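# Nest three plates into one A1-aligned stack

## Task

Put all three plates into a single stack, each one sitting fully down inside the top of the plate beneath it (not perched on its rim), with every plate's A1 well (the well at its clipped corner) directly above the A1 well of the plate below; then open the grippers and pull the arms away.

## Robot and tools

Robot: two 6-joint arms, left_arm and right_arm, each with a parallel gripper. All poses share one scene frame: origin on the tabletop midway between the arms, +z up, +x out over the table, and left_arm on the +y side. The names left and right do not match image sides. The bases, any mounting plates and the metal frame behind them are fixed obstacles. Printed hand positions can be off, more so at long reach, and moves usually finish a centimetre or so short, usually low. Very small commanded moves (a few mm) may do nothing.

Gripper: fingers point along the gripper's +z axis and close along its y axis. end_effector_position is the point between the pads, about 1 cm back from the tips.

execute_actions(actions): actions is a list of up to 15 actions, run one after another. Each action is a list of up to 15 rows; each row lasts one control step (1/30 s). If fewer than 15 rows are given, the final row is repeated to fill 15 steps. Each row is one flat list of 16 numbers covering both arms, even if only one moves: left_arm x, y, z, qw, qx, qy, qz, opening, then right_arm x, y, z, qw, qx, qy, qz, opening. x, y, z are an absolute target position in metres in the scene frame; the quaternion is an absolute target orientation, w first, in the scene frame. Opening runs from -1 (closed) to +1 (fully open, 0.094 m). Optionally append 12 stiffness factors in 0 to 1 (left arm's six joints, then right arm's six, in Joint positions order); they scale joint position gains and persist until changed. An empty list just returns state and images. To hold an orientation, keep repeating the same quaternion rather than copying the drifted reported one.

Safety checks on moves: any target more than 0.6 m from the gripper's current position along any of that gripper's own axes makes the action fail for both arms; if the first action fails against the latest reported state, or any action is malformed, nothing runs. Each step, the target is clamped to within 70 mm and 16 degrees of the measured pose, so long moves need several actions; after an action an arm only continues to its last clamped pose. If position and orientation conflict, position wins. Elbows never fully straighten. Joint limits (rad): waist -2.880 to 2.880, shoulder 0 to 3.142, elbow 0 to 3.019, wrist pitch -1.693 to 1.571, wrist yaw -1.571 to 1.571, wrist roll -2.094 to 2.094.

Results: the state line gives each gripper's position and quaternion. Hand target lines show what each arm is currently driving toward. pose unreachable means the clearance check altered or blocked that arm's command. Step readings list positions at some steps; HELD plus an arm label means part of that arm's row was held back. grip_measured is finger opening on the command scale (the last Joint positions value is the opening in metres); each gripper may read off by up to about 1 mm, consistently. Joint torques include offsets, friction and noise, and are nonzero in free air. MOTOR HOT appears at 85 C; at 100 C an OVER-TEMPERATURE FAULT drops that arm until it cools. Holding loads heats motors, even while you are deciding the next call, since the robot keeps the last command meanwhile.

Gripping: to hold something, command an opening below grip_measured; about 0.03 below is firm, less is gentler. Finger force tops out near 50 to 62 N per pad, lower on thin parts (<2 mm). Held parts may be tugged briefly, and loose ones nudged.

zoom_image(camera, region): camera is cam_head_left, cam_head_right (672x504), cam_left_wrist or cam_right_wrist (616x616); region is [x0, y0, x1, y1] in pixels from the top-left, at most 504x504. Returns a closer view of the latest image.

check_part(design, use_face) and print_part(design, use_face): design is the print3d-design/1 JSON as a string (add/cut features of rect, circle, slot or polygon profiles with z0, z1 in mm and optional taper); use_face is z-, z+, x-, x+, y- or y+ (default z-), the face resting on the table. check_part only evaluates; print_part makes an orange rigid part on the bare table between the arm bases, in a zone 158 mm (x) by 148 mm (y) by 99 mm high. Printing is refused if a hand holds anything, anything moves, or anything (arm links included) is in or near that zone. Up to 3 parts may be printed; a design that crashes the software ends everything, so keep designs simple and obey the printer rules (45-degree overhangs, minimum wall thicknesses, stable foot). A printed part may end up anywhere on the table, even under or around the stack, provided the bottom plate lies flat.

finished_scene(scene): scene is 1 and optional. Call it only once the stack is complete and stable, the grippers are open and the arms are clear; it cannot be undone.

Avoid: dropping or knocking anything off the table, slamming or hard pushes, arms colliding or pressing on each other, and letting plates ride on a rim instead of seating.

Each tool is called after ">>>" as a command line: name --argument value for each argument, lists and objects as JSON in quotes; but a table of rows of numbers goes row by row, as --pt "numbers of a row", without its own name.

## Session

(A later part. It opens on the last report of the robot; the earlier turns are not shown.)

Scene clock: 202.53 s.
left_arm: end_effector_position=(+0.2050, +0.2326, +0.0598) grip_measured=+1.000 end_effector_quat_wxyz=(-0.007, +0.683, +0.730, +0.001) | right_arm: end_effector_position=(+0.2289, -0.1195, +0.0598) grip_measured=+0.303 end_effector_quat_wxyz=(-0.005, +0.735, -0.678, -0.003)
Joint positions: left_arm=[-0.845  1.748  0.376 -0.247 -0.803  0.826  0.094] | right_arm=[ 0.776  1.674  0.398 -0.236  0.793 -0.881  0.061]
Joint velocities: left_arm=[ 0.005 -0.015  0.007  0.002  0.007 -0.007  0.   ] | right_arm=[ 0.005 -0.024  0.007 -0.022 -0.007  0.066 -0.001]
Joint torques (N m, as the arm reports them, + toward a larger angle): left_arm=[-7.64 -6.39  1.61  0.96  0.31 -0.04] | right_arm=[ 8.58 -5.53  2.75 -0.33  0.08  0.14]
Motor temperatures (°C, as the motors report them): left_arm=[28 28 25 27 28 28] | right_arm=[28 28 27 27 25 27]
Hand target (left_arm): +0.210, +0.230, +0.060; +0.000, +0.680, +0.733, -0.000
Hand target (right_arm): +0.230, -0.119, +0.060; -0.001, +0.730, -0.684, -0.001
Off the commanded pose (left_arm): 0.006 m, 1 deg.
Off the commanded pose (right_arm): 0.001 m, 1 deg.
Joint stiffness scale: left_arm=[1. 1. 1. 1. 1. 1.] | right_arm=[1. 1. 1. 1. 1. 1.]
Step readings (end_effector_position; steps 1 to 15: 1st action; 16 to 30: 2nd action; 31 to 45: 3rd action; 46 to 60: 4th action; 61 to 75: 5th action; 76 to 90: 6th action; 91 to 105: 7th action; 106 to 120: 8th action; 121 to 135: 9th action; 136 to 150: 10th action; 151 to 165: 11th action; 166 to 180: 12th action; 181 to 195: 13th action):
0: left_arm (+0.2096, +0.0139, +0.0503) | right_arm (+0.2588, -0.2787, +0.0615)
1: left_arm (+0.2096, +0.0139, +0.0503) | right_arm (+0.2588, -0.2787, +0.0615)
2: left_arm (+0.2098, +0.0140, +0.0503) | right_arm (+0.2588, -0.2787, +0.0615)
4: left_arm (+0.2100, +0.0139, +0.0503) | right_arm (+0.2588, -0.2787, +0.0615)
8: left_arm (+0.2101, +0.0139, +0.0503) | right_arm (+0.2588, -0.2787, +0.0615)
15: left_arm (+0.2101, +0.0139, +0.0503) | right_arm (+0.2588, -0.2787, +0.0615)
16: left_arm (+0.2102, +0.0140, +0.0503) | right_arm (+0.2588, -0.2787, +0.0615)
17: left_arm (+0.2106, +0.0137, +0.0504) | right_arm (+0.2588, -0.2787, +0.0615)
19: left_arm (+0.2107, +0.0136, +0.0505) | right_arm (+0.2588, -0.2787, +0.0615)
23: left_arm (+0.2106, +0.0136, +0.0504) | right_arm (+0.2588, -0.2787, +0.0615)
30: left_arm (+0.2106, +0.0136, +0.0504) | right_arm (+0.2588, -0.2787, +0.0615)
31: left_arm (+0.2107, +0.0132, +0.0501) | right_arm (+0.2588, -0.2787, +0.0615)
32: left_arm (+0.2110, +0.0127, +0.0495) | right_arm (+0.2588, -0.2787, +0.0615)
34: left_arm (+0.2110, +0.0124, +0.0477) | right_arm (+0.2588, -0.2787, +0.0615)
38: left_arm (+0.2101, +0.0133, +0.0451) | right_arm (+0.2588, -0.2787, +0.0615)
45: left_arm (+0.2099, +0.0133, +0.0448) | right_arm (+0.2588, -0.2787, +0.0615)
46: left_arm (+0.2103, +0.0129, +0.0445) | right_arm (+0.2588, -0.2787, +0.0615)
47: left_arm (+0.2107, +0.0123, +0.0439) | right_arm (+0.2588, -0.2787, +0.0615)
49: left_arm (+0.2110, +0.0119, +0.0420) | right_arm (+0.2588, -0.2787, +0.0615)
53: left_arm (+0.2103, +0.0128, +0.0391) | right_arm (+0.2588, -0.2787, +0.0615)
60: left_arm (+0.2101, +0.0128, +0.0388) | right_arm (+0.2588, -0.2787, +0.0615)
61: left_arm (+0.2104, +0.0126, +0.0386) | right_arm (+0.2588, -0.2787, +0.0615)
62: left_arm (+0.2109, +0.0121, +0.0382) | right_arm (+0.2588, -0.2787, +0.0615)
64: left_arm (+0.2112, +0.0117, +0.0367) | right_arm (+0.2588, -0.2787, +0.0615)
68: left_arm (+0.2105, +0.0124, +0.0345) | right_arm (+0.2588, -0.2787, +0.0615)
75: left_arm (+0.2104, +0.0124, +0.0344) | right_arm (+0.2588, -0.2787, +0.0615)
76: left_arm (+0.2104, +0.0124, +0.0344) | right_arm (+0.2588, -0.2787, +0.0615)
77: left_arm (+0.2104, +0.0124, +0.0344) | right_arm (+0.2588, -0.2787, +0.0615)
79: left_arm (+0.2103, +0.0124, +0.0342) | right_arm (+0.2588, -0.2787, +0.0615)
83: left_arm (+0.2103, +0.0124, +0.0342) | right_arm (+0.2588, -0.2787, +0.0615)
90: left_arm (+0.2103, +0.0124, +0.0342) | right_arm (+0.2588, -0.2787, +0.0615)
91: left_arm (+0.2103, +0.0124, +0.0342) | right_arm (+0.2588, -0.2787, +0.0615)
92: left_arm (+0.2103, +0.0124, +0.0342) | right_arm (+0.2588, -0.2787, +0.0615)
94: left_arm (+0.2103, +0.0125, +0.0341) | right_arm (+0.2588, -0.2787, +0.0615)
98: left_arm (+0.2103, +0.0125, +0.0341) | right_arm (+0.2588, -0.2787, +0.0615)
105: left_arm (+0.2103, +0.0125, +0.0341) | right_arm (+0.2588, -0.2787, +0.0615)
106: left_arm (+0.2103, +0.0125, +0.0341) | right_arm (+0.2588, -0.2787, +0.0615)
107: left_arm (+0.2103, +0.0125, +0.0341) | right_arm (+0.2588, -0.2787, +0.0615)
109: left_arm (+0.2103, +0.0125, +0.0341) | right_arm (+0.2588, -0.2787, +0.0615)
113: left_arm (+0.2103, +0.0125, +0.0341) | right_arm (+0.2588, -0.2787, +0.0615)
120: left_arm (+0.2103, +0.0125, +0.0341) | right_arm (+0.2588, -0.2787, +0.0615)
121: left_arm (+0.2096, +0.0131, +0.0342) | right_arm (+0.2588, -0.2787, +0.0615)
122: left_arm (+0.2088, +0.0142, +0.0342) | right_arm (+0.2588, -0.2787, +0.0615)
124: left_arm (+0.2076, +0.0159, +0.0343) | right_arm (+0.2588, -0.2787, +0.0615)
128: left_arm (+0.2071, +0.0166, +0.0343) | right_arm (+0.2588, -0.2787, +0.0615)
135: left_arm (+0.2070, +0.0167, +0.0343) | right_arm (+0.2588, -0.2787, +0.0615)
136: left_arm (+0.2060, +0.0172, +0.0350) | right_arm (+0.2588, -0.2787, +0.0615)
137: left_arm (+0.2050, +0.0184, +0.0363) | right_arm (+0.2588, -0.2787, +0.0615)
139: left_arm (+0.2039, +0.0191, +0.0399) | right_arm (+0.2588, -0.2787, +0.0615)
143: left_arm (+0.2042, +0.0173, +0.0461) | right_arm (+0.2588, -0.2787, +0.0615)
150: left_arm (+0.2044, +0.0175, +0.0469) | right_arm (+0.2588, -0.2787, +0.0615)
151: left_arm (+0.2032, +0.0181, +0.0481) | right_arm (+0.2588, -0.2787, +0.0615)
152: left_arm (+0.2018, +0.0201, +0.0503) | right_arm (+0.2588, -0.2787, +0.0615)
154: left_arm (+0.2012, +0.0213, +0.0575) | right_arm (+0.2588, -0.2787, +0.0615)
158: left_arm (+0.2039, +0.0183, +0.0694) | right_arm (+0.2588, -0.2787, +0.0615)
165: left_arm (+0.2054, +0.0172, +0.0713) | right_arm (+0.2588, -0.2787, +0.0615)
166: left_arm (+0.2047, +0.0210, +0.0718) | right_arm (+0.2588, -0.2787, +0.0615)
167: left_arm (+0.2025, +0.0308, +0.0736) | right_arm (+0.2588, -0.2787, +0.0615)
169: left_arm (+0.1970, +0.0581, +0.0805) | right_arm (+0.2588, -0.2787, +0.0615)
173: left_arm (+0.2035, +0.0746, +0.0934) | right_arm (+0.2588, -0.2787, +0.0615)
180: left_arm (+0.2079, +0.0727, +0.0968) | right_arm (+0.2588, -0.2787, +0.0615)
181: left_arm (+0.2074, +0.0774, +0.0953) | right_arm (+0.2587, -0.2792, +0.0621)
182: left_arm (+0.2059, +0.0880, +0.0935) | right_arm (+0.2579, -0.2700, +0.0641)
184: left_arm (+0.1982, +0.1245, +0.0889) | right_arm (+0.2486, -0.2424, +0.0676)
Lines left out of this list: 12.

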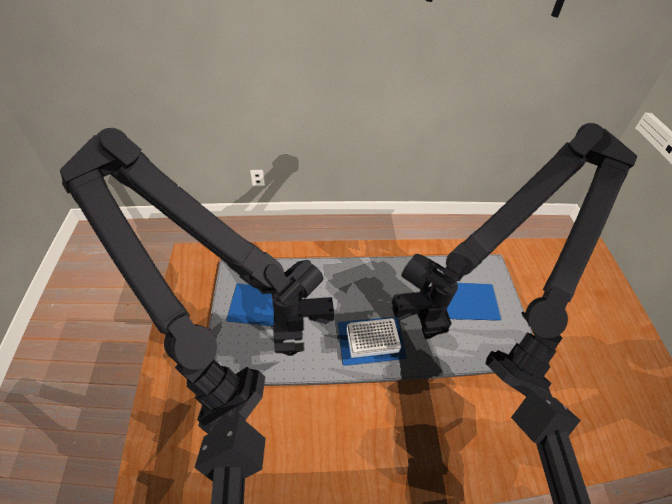

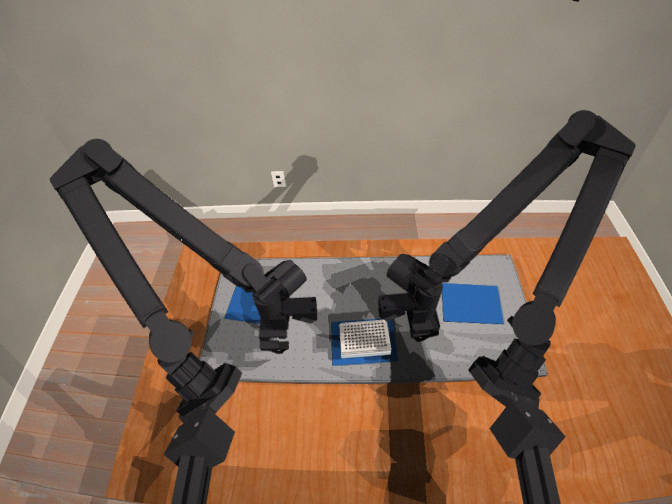

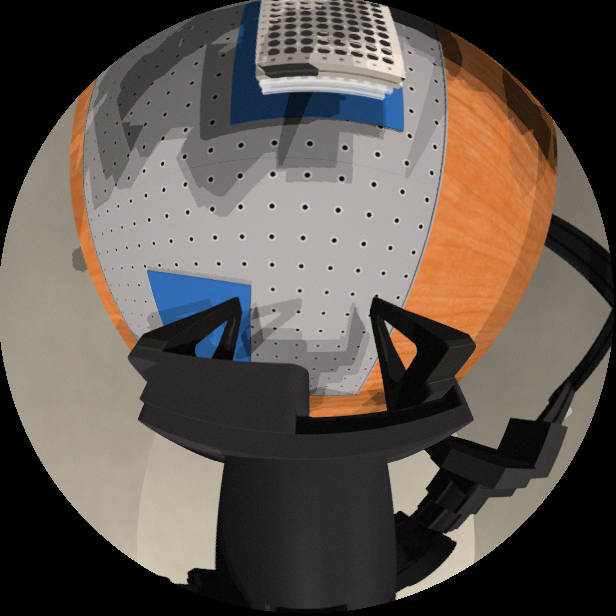

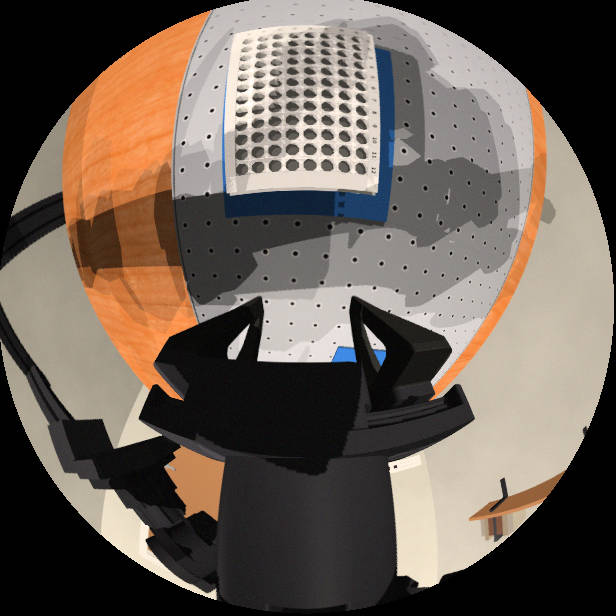

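>>> execute_actions --actions '[[[0.21,0.25,0.06,0,0.68,0.733,0,1,0.224,-0.09,0.056,0,-0.73,0.684,0,0.3]],[[0.21,0.25,0.06,0,0.68,0.733,0,1,0.222,-0.072,0.055,0,-0.73,0.684,0,0.3]],[[0.21,0.25,0.06,0,0.68,0.733,0,1,0.222,-0.064,0.055,0,-0.73,0.684,0,0.3]]]'

>>> zoom_image --camera "cam_right_wrist" --region '[200, 180, 420, 350]'

>>> zoom_image --camera "cam_left_wrist" --region '[230, 0, 410, 130]'

Scene clock: 208.00 s.
left_arm: end_effector_position=(+0.2060, +0.2502, +0.0606) grip_measured=+1.000 end_effector_quat_wxyz=(-0.005, +0.685, +0.729, +0.001) | right_arm: end_effector_position=(+0.2233, -0.0690, +0.0550) grip_measured=+0.303 end_effector_quat_wxyz=(-0.003, +0.728, -0.686, -0.002)
Joint positions: left_arm=[-0.801  1.676  0.337 -0.228 -0.803  0.899  0.094] | right_arm=[ 0.864  1.851  0.516 -0.273  0.796 -0.731  0.061]
Joint velocities: left_arm=[-0.015  0.005 -0.012 -0.002  0.022 -0.037  0.   ] | right_arm=[-0.005 -0.015  0.007 -0.022 -0.022  0.051 -0.   ]
Joint torques (N m, as the arm reports them, + toward a larger angle): left_arm=[-6.77 -6.3   1.25  1.13  0.28 -0.03] | right_arm=[11.19 -5.71  3.54 -0.52 -0.02  0.15]
Motor temperatures (°C, as the motors report them): left_arm=[28 27 25 27 28 28] | right_arm=[28 28 27 27 25 27]
Hand target (left_arm): +0.210, +0.250, +0.060; -0.000, +0.680, +0.733, +0.000
Hand target (right_arm): +0.222, -0.064, +0.055; -0.001, +0.730, -0.684, -0.000
Off the commanded pose (left_arm): 0.004 m, 1 deg.
Off the commanded pose (right_arm): 0.005 m, 1 deg.
Joint stiffness scale: left_arm=[1. 1. 1. 1. 1. 1.] | right_arm=[1. 1. 1. 1. 1. 1.]
Step readings (end_effector_position; steps 1 to 15: 1st action; 16 to 30: 2nd action; 31 to 45: 3rd action):
0: left_arm (+0.2050, +0.2326, +0.0598) | right_arm (+0.2289, -0.1196, +0.0598)
1: left_arm (+0.2048, +0.2336, +0.0596) | right_arm (+0.2287, -0.1183, +0.0596)
2: left_arm (+0.2049, +0.2365, +0.0593) | right_arm (+0.2279, -0.1142, +0.0592)
4: left_arm (+0.2038, +0.2449, +0.0592) | right_arm (+0.2253, -0.1024, +0.0577)
8: left_arm (+0.2054, +0.2505, +0.0605) | right_arm (+0.2234, -0.0911, +0.0553)
15: left_arm (+0.2060, +0.2502, +0.0606) | right_arm (+0.2229, -0.0916, +0.0553)
16: left_arm (+0.2060, +0.2502, +0.0606) | right_arm (+0.2227, -0.0909, +0.0553)
17: left_arm (+0.2060, +0.2502, +0.0606) | right_arm (+0.2224, -0.0889, +0.0552)
19: left_arm (+0.2060, +0.2502, +0.0606) | right_arm (+0.2221, -0.0823, +0.0550)
23: left_arm (+0.2060, +0.2502, +0.0606) | right_arm (+0.2233, -0.0747, +0.0551)
30: left_arm (+0.2060, +0.2502, +0.0606) | right_arm (+0.2230, -0.0750, +0.0551)
31: left_arm (+0.2060, +0.2502, +0.0606) | right_arm (+0.2231, -0.0747, +0.0551)
32: left_arm (+0.2060, +0.2502, +0.0606) | right_arm (+0.2230, -0.0741, +0.0550)
34: left_arm (+0.2060, +0.2502, +0.0606) | right_arm (+0.2229, -0.0717, +0.0550)
38: left_arm (+0.2060, +0.2502, +0.0606) | right_arm (+0.2234, -0.0689, +0.0550)
45: end_effector_position above

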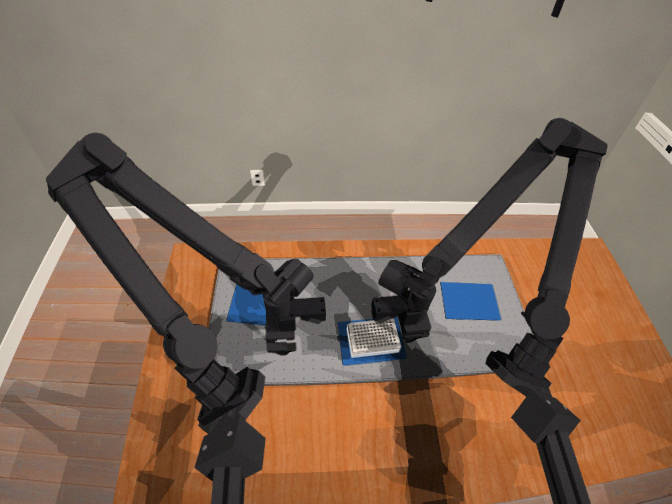

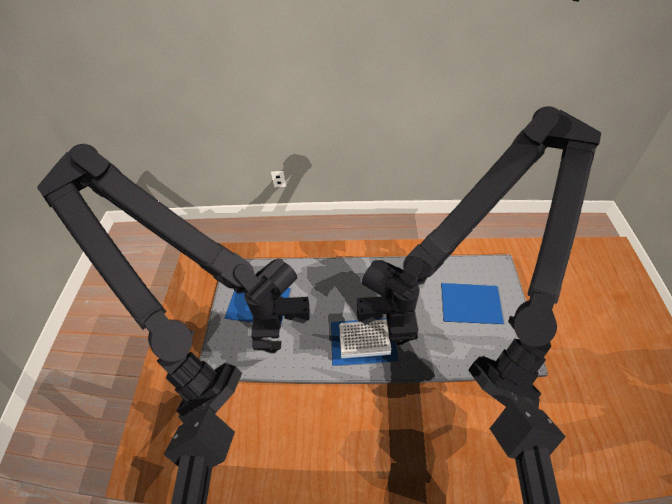

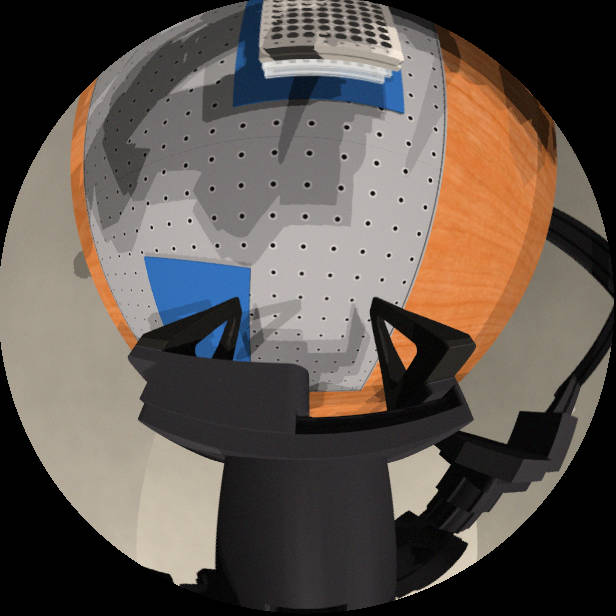

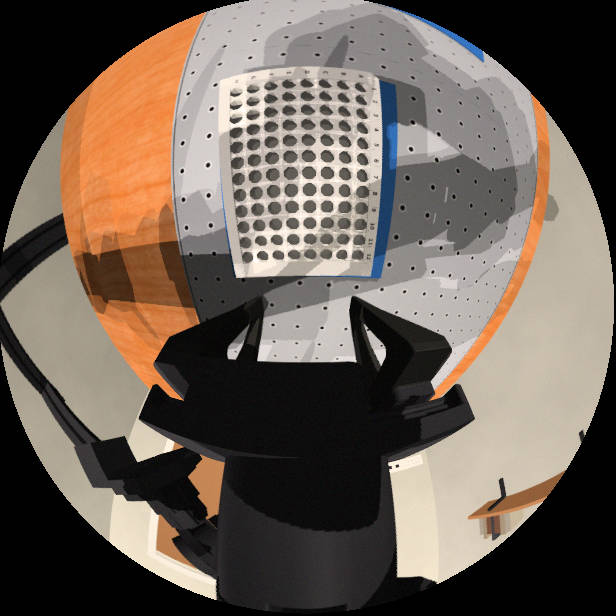

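Region (200, 180, 420, 350) of cam_right_wrist's 616x616 image, scaled by 2.291, with more detail than that image has; it fills the top 389 rows of this view, and the rest is white.

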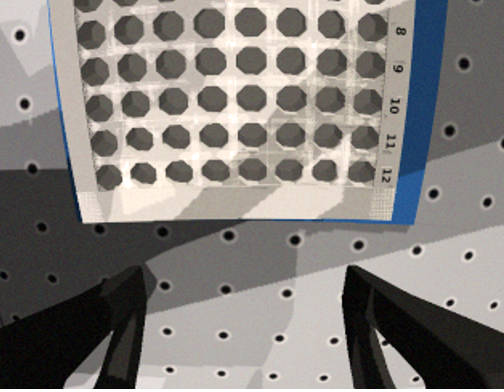

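Region (230, 0, 410, 130) of cam_left_wrist's 616x616 image, scaled by 2.800, with more detail than that image has.

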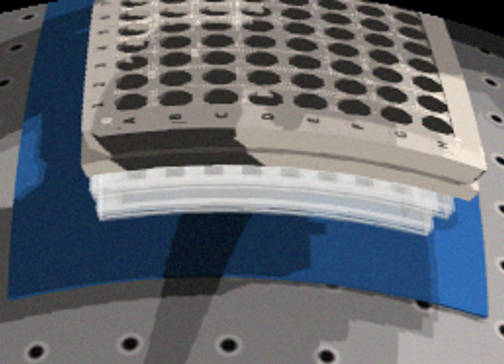

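Contact near y≈-0.051.

>>> execute_actions --actions '[[[0.21,0.25,0.06,0,0.68,0.733,0,1,0.22,-0.056,0.054,0,-0.73,0.684,0,0.3]],[[0.21,0.25,0.06,0,0.68,0.733,0,1,0.22,-0.05,0.054,0,-0.73,0.684,0,0.3]],[[0.21,0.25,0.06,0,0.68,0.733,0,1,0.22,-0.046,0.054,0,-0.73,0.684,0,0.3]],[[0.21,0.25,0.06,0,0.68,0.733,0,1,0.22,-0.043,0.054,0,-0.73,0.684,0,0.3]]]'

>>> zoom_image --camera "cam_left_wrist" --region '[230, 0, 410, 130]'

Scene clock: 213.83 s.
left_arm: end_effector_position=(+0.2060, +0.2502, +0.0606) grip_measured=+1.000 end_effector_quat_wxyz=(-0.005, +0.685, +0.728, +0.001) | right_arm: end_effector_position=(+0.2209, -0.0511, +0.0539) grip_measured=+0.303 end_effector_quat_wxyz=(-0.001, +0.728, -0.685, -0.001)
Joint positions: left_arm=[-0.801  1.676  0.337 -0.228 -0.803  0.899  0.094] | right_arm=[ 0.893  1.908  0.563 -0.298  0.796 -0.686  0.061]
Joint velocities: left_arm=[-0.005 -0.005  0.007  0.022  0.037  0.007  0.   ] | right_arm=[-0.005 -0.005 -0.012 -0.007 -0.081  0.022  0.001]
Joint torques (N m, as the arm reports them, + toward a larger angle): left_arm=[-6.43 -5.93  1.14  1.06  0.29 -0.05] | right_arm=[12.15 -5.83  4.15 -0.36 -0.09  0.13]
Motor temperatures (°C, as the motors report them): left_arm=[28 27 25 27 28 28] | right_arm=[28 28 27 27 25 27]
Hand target (left_arm): +0.210, +0.250, +0.060; -0.000, +0.680, +0.733, +0.000
Hand target (right_arm): +0.220, -0.043, +0.054; -0.000, +0.730, -0.684, -0.000
Off the commanded pose (left_arm): 0.004 m, 1 deg.
Off the commanded pose (right_arm): 0.008 m, 0 deg.
Joint stiffness scale: left_arm=[1. 1. 1. 1. 1. 1.] | right_arm=[1. 1. 1. 1. 1. 1.]
Step readings (end_effector_position; steps 1 to 15: 1st action; 16 to 30: 2nd action; 31 to 45: 3rd action; 46 to 60: 4th action):
0: left_arm (+0.2060, +0.2502, +0.0606) | right_arm (+0.2233, -0.0690, +0.0550)
1: left_arm (+0.2060, +0.2502, +0.0606) | right_arm (+0.2232, -0.0687, +0.0550)
2: left_arm (+0.2060, +0.2502, +0.0606) | right_arm (+0.2228, -0.0677, +0.0548)
4: left_arm (+0.2060, +0.2502, +0.0606) | right_arm (+0.2220, -0.0641, +0.0543)
8: left_arm (+0.2060, +0.2502, +0.0606) | right_arm (+0.2210, -0.0610, +0.0539)
15: left_arm (+0.2060, +0.2502, +0.0606) | right_arm (+0.2209, -0.0611, +0.0539)
16: left_arm (+0.2060, +0.2502, +0.0606) | right_arm (+0.2207, -0.0611, +0.0539)
17: left_arm (+0.2060, +0.2502, +0.0606) | right_arm (+0.2208, -0.0603, +0.0539)
19: left_arm (+0.2060, +0.2502, +0.0606) | right_arm (+0.2211, -0.0581, +0.0539)
23: left_arm (+0.2060, +0.2502, +0.0606) | right_arm (+0.2220, -0.0554, +0.0542)
30: left_arm (+0.2060, +0.2502, +0.0606) | right_arm (+0.2219, -0.0555, +0.0542)
31: left_arm (+0.2060, +0.2502, +0.0606) | right_arm (+0.2218, -0.0553, +0.0542)
32: left_arm (+0.2060, +0.2502, +0.0606) | right_arm (+0.2217, -0.0549, +0.0542)
34: left_arm (+0.2060, +0.2502, +0.0606) | right_arm (+0.2217, -0.0535, +0.0541)
38: left_arm (+0.2060, +0.2502, +0.0606) | right_arm (+0.2214, -0.0526, +0.0541)
45: left_arm (+0.2060, +0.2502, +0.0606) | right_arm (+0.2213, -0.0526, +0.0541)
46: left_arm (+0.2060, +0.2502, +0.0606) | right_arm (+0.2213, -0.0526, +0.0540)
47: left_arm (+0.2060, +0.2502, +0.0606) | right_arm (+0.2212, -0.0524, +0.0540)
49: left_arm (+0.2060, +0.2502, +0.0606) | right_arm (+0.2210, -0.0517, +0.0539)
53: left_arm (+0.2060, +0.2502, +0.0606) | right_arm (+0.2209, -0.0511, +0.0539)
60: end_effector_position above

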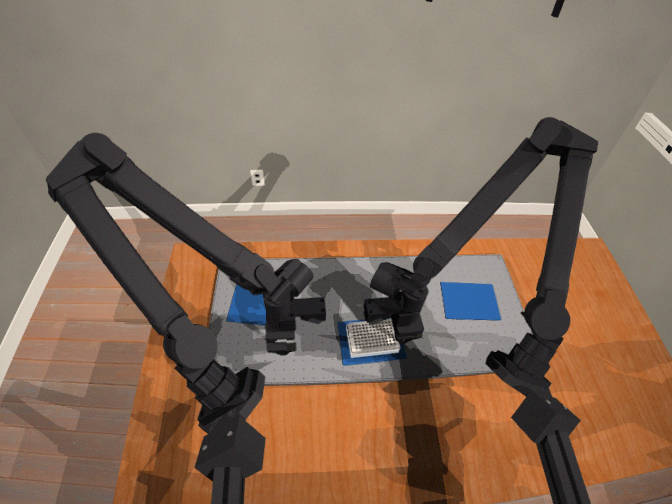

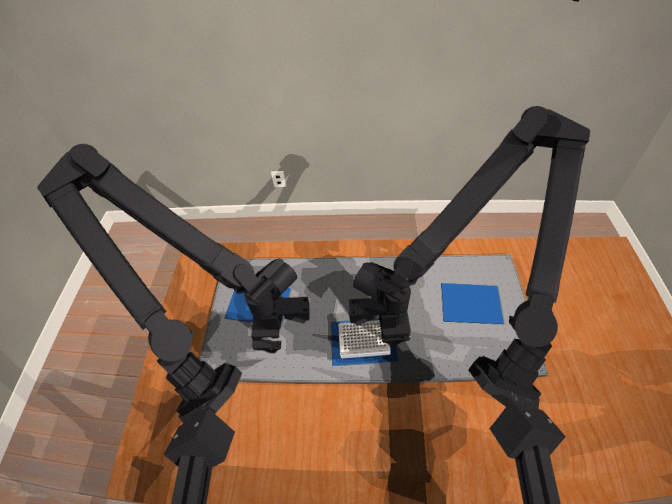

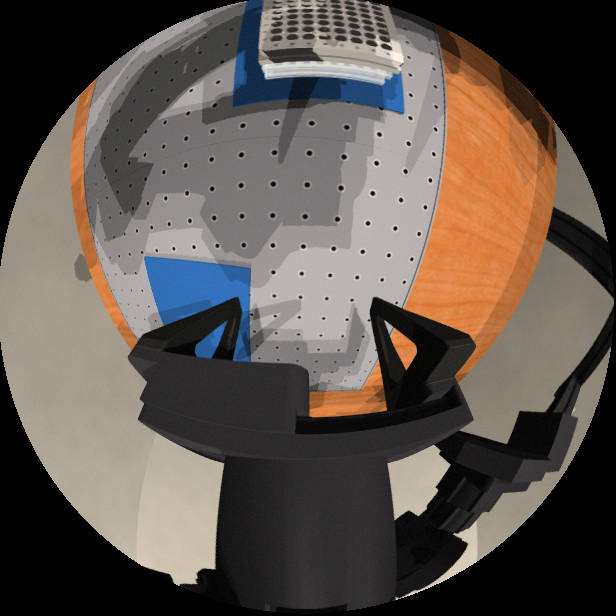

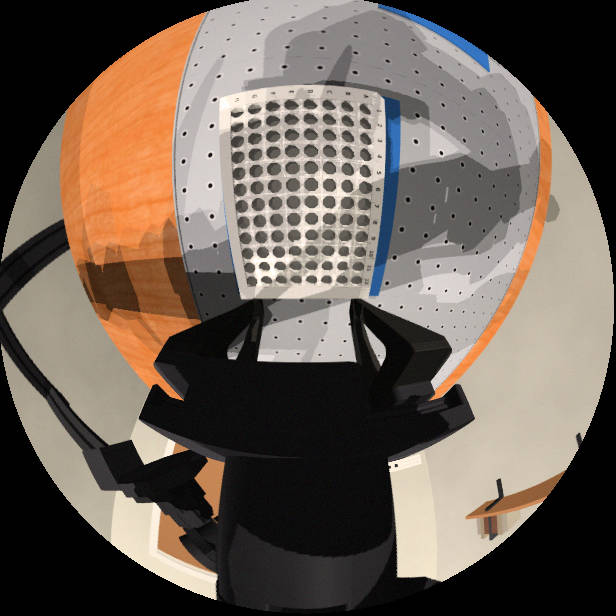

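Region (230, 0, 410, 130) of cam_left_wrist's 616x616 image, scaled by 2.800, with more detail than that image has.

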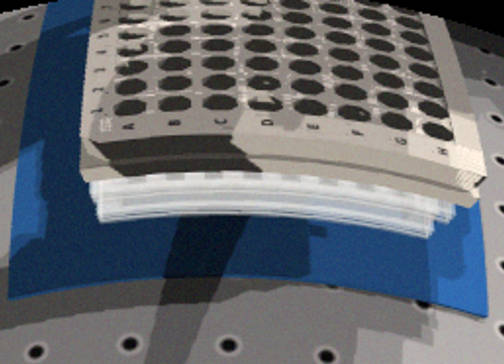

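>>> execute_actions --actions '[[[0.21,0.25,0.06,0,0.68,0.733,0,1,0.22,-0.08,0.056,0,-0.73,0.684,0,1]],[[0.21,0.25,0.06,0,0.68,0.733,0,1,0.23,-0.14,0.06,0,-0.73,0.684,0,1]],[[0.21,0.25,0.06,0,0.68,0.733,0,1,0.235,-0.21,0.06,0,-0.73,0.684,0,1]],[[0.21,0.25,0.06,0,0.68,0.733,0,1,0.235,-0.21,0.06,0,-0.73,0.684,0,1]]]'

>>> zoom_image --camera "cam_right_wrist" --region '[210, 0, 400, 130]'

>>> zoom_image --camera "cam_head_right" --region '[328, 310, 403, 365]'

Scene clock: 220.30 s.
left_arm: end_effector_position=(+0.2060, +0.2502, +0.0606) grip_measured=+1.000 end_effector_quat_wxyz=(-0.005, +0.685, +0.728, +0.001) | right_arm: end_effector_position=(+0.2368, -0.2093, +0.0630) grip_measured=+1.000 end_effector_quat_wxyz=(-0.002, +0.727, -0.687, +0.002)
Joint positions: left_arm=[-0.801  1.676  0.337 -0.228 -0.803  0.899  0.094] | right_arm=[ 0.537  1.291  0.232 -0.224  0.762 -1.185  0.094]
Joint velocities: left_arm=[ 0.005  0.005 -0.007 -0.002  0.007  0.022  0.   ] | right_arm=[-0.024 -0.015  0.007  0.007 -0.022 -0.066 -0.002]
Joint torques (N m, as the arm reports them, + toward a larger angle): left_arm=[-6.34 -5.98  1.25  1.03  0.26 -0.04] | right_arm=[ 4.21 -3.06  1.55  0.91 -0.37 -0.26]
Motor temperatures (°C, as the motors report them): left_arm=[28 27 25 27 28 28] | right_arm=[28 28 27 27 25 27]
Hand target (left_arm): +0.210, +0.250, +0.060; -0.000, +0.680, +0.733, +0.000
Hand target (right_arm): +0.235, -0.210, +0.060; +0.000, +0.730, -0.684, +0.000
Off the commanded pose (left_arm): 0.004 m, 1 deg.
Off the commanded pose (right_arm): 0.004 m, 1 deg.
Joint stiffness scale: left_arm=[1. 1. 1. 1. 1. 1.] | right_arm=[1. 1. 1. 1. 1. 1.]
Step readings (end_effector_position; steps 1 to 15: 1st action; 16 to 30: 2nd action; 31 to 45: 3rd action; 46 to 60: 4th action):
0: left_arm (+0.2060, +0.2502, +0.0606) | right_arm (+0.2209, -0.0511, +0.0539)
1: left_arm (+0.2060, +0.2502, +0.0606) | right_arm (+0.2202, -0.0528, +0.0540)
2: left_arm (+0.2060, +0.2502, +0.0606) | right_arm (+0.2193, -0.0563, +0.0550)
4: left_arm (+0.2060, +0.2502, +0.0606) | right_arm (+0.2161, -0.0674, +0.0576)
8: left_arm (+0.2060, +0.2502, +0.0606) | right_arm (+0.2156, -0.0768, +0.0599)
15: left_arm (+0.2060, +0.2502, +0.0606) | right_arm (+0.2159, -0.0768, +0.0599)
16: left_arm (+0.2060, +0.2502, +0.0606) | right_arm (+0.2166, -0.0801, +0.0597)
17: left_arm (+0.2060, +0.2502, +0.0606) | right_arm (+0.2182, -0.0887, +0.0594)
19: left_arm (+0.2060, +0.2502, +0.0606) | right_arm (+0.2201, -0.1151, +0.0592)
23: left_arm (+0.2060, +0.2502, +0.0606) | right_arm (+0.2277, -0.1419, +0.0619)
30: left_arm (+0.2060, +0.2502, +0.0606) | right_arm (+0.2307, -0.1410, +0.0633)
31: left_arm (+0.2060, +0.2502, +0.0606) | right_arm (+0.2302, -0.1445, +0.0626)
32: left_arm (+0.2060, +0.2502, +0.0606) | right_arm (+0.2307, -0.1544, +0.0610)
34: left_arm (+0.2060, +0.2502, +0.0606) | right_arm (+0.2294, -0.1835, +0.0584)
38: left_arm (+0.2060, +0.2502, +0.0606) | right_arm (+0.2330, -0.2114, +0.0608)
45: left_arm (+0.2060, +0.2502, +0.0606) | right_arm (+0.2370, -0.2099, +0.0630)
46: left_arm (+0.2060, +0.2502, +0.0606) | right_arm (+0.2369, -0.2097, +0.0630)
47: left_arm (+0.2060, +0.2502, +0.0606) | right_arm (+0.2368, -0.2095, +0.0630)
49: left_arm (+0.2060, +0.2502, +0.0606) | right_arm (+0.2368, -0.2094, +0.0630)
53: left_arm (+0.2060, +0.2502, +0.0606) | right_arm (+0.2368, -0.2093, +0.0630)
60: end_effector_position above

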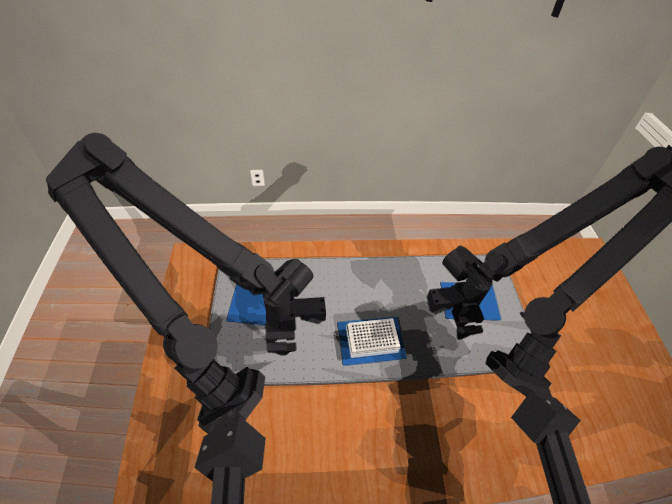

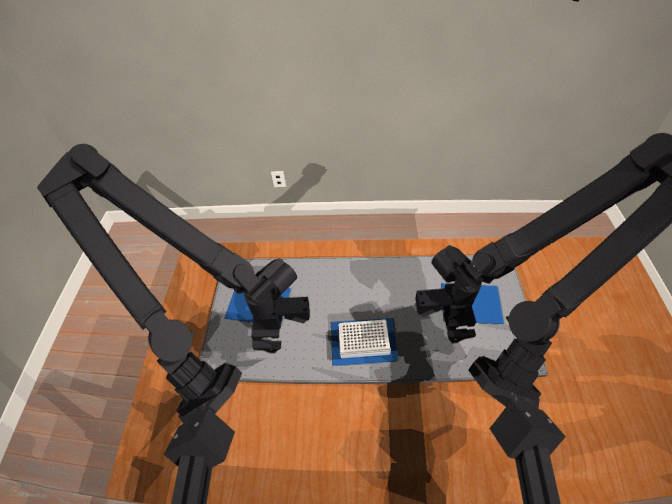

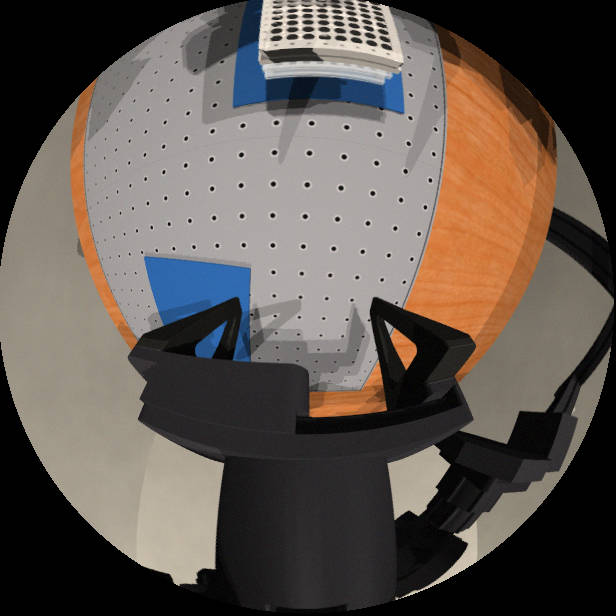

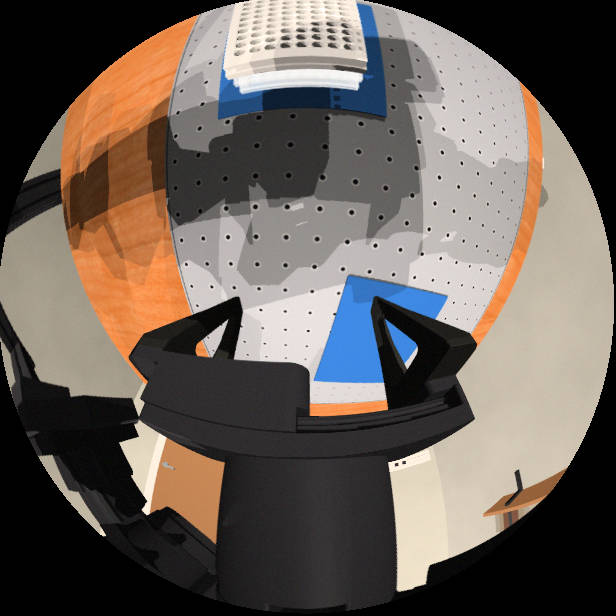

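Region (210, 0, 400, 130) of cam_right_wrist's 616x616 image, scaled by 2.653, with more detail than that image has; it fills the top 345 rows of this view, and the rest is white.

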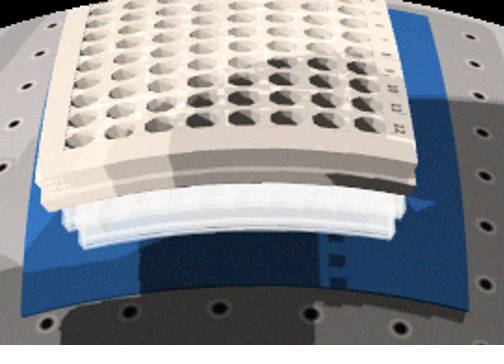

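Region (328, 310, 403, 365) of cam_head_right's 672x504 image, scaled by 6.720, with more detail than that image has; it fills the top 370 rows of this view, and the rest is white.

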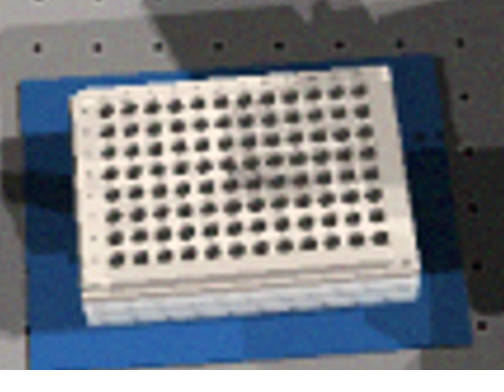

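>>> finished_scene

The scene is finished: the task was done.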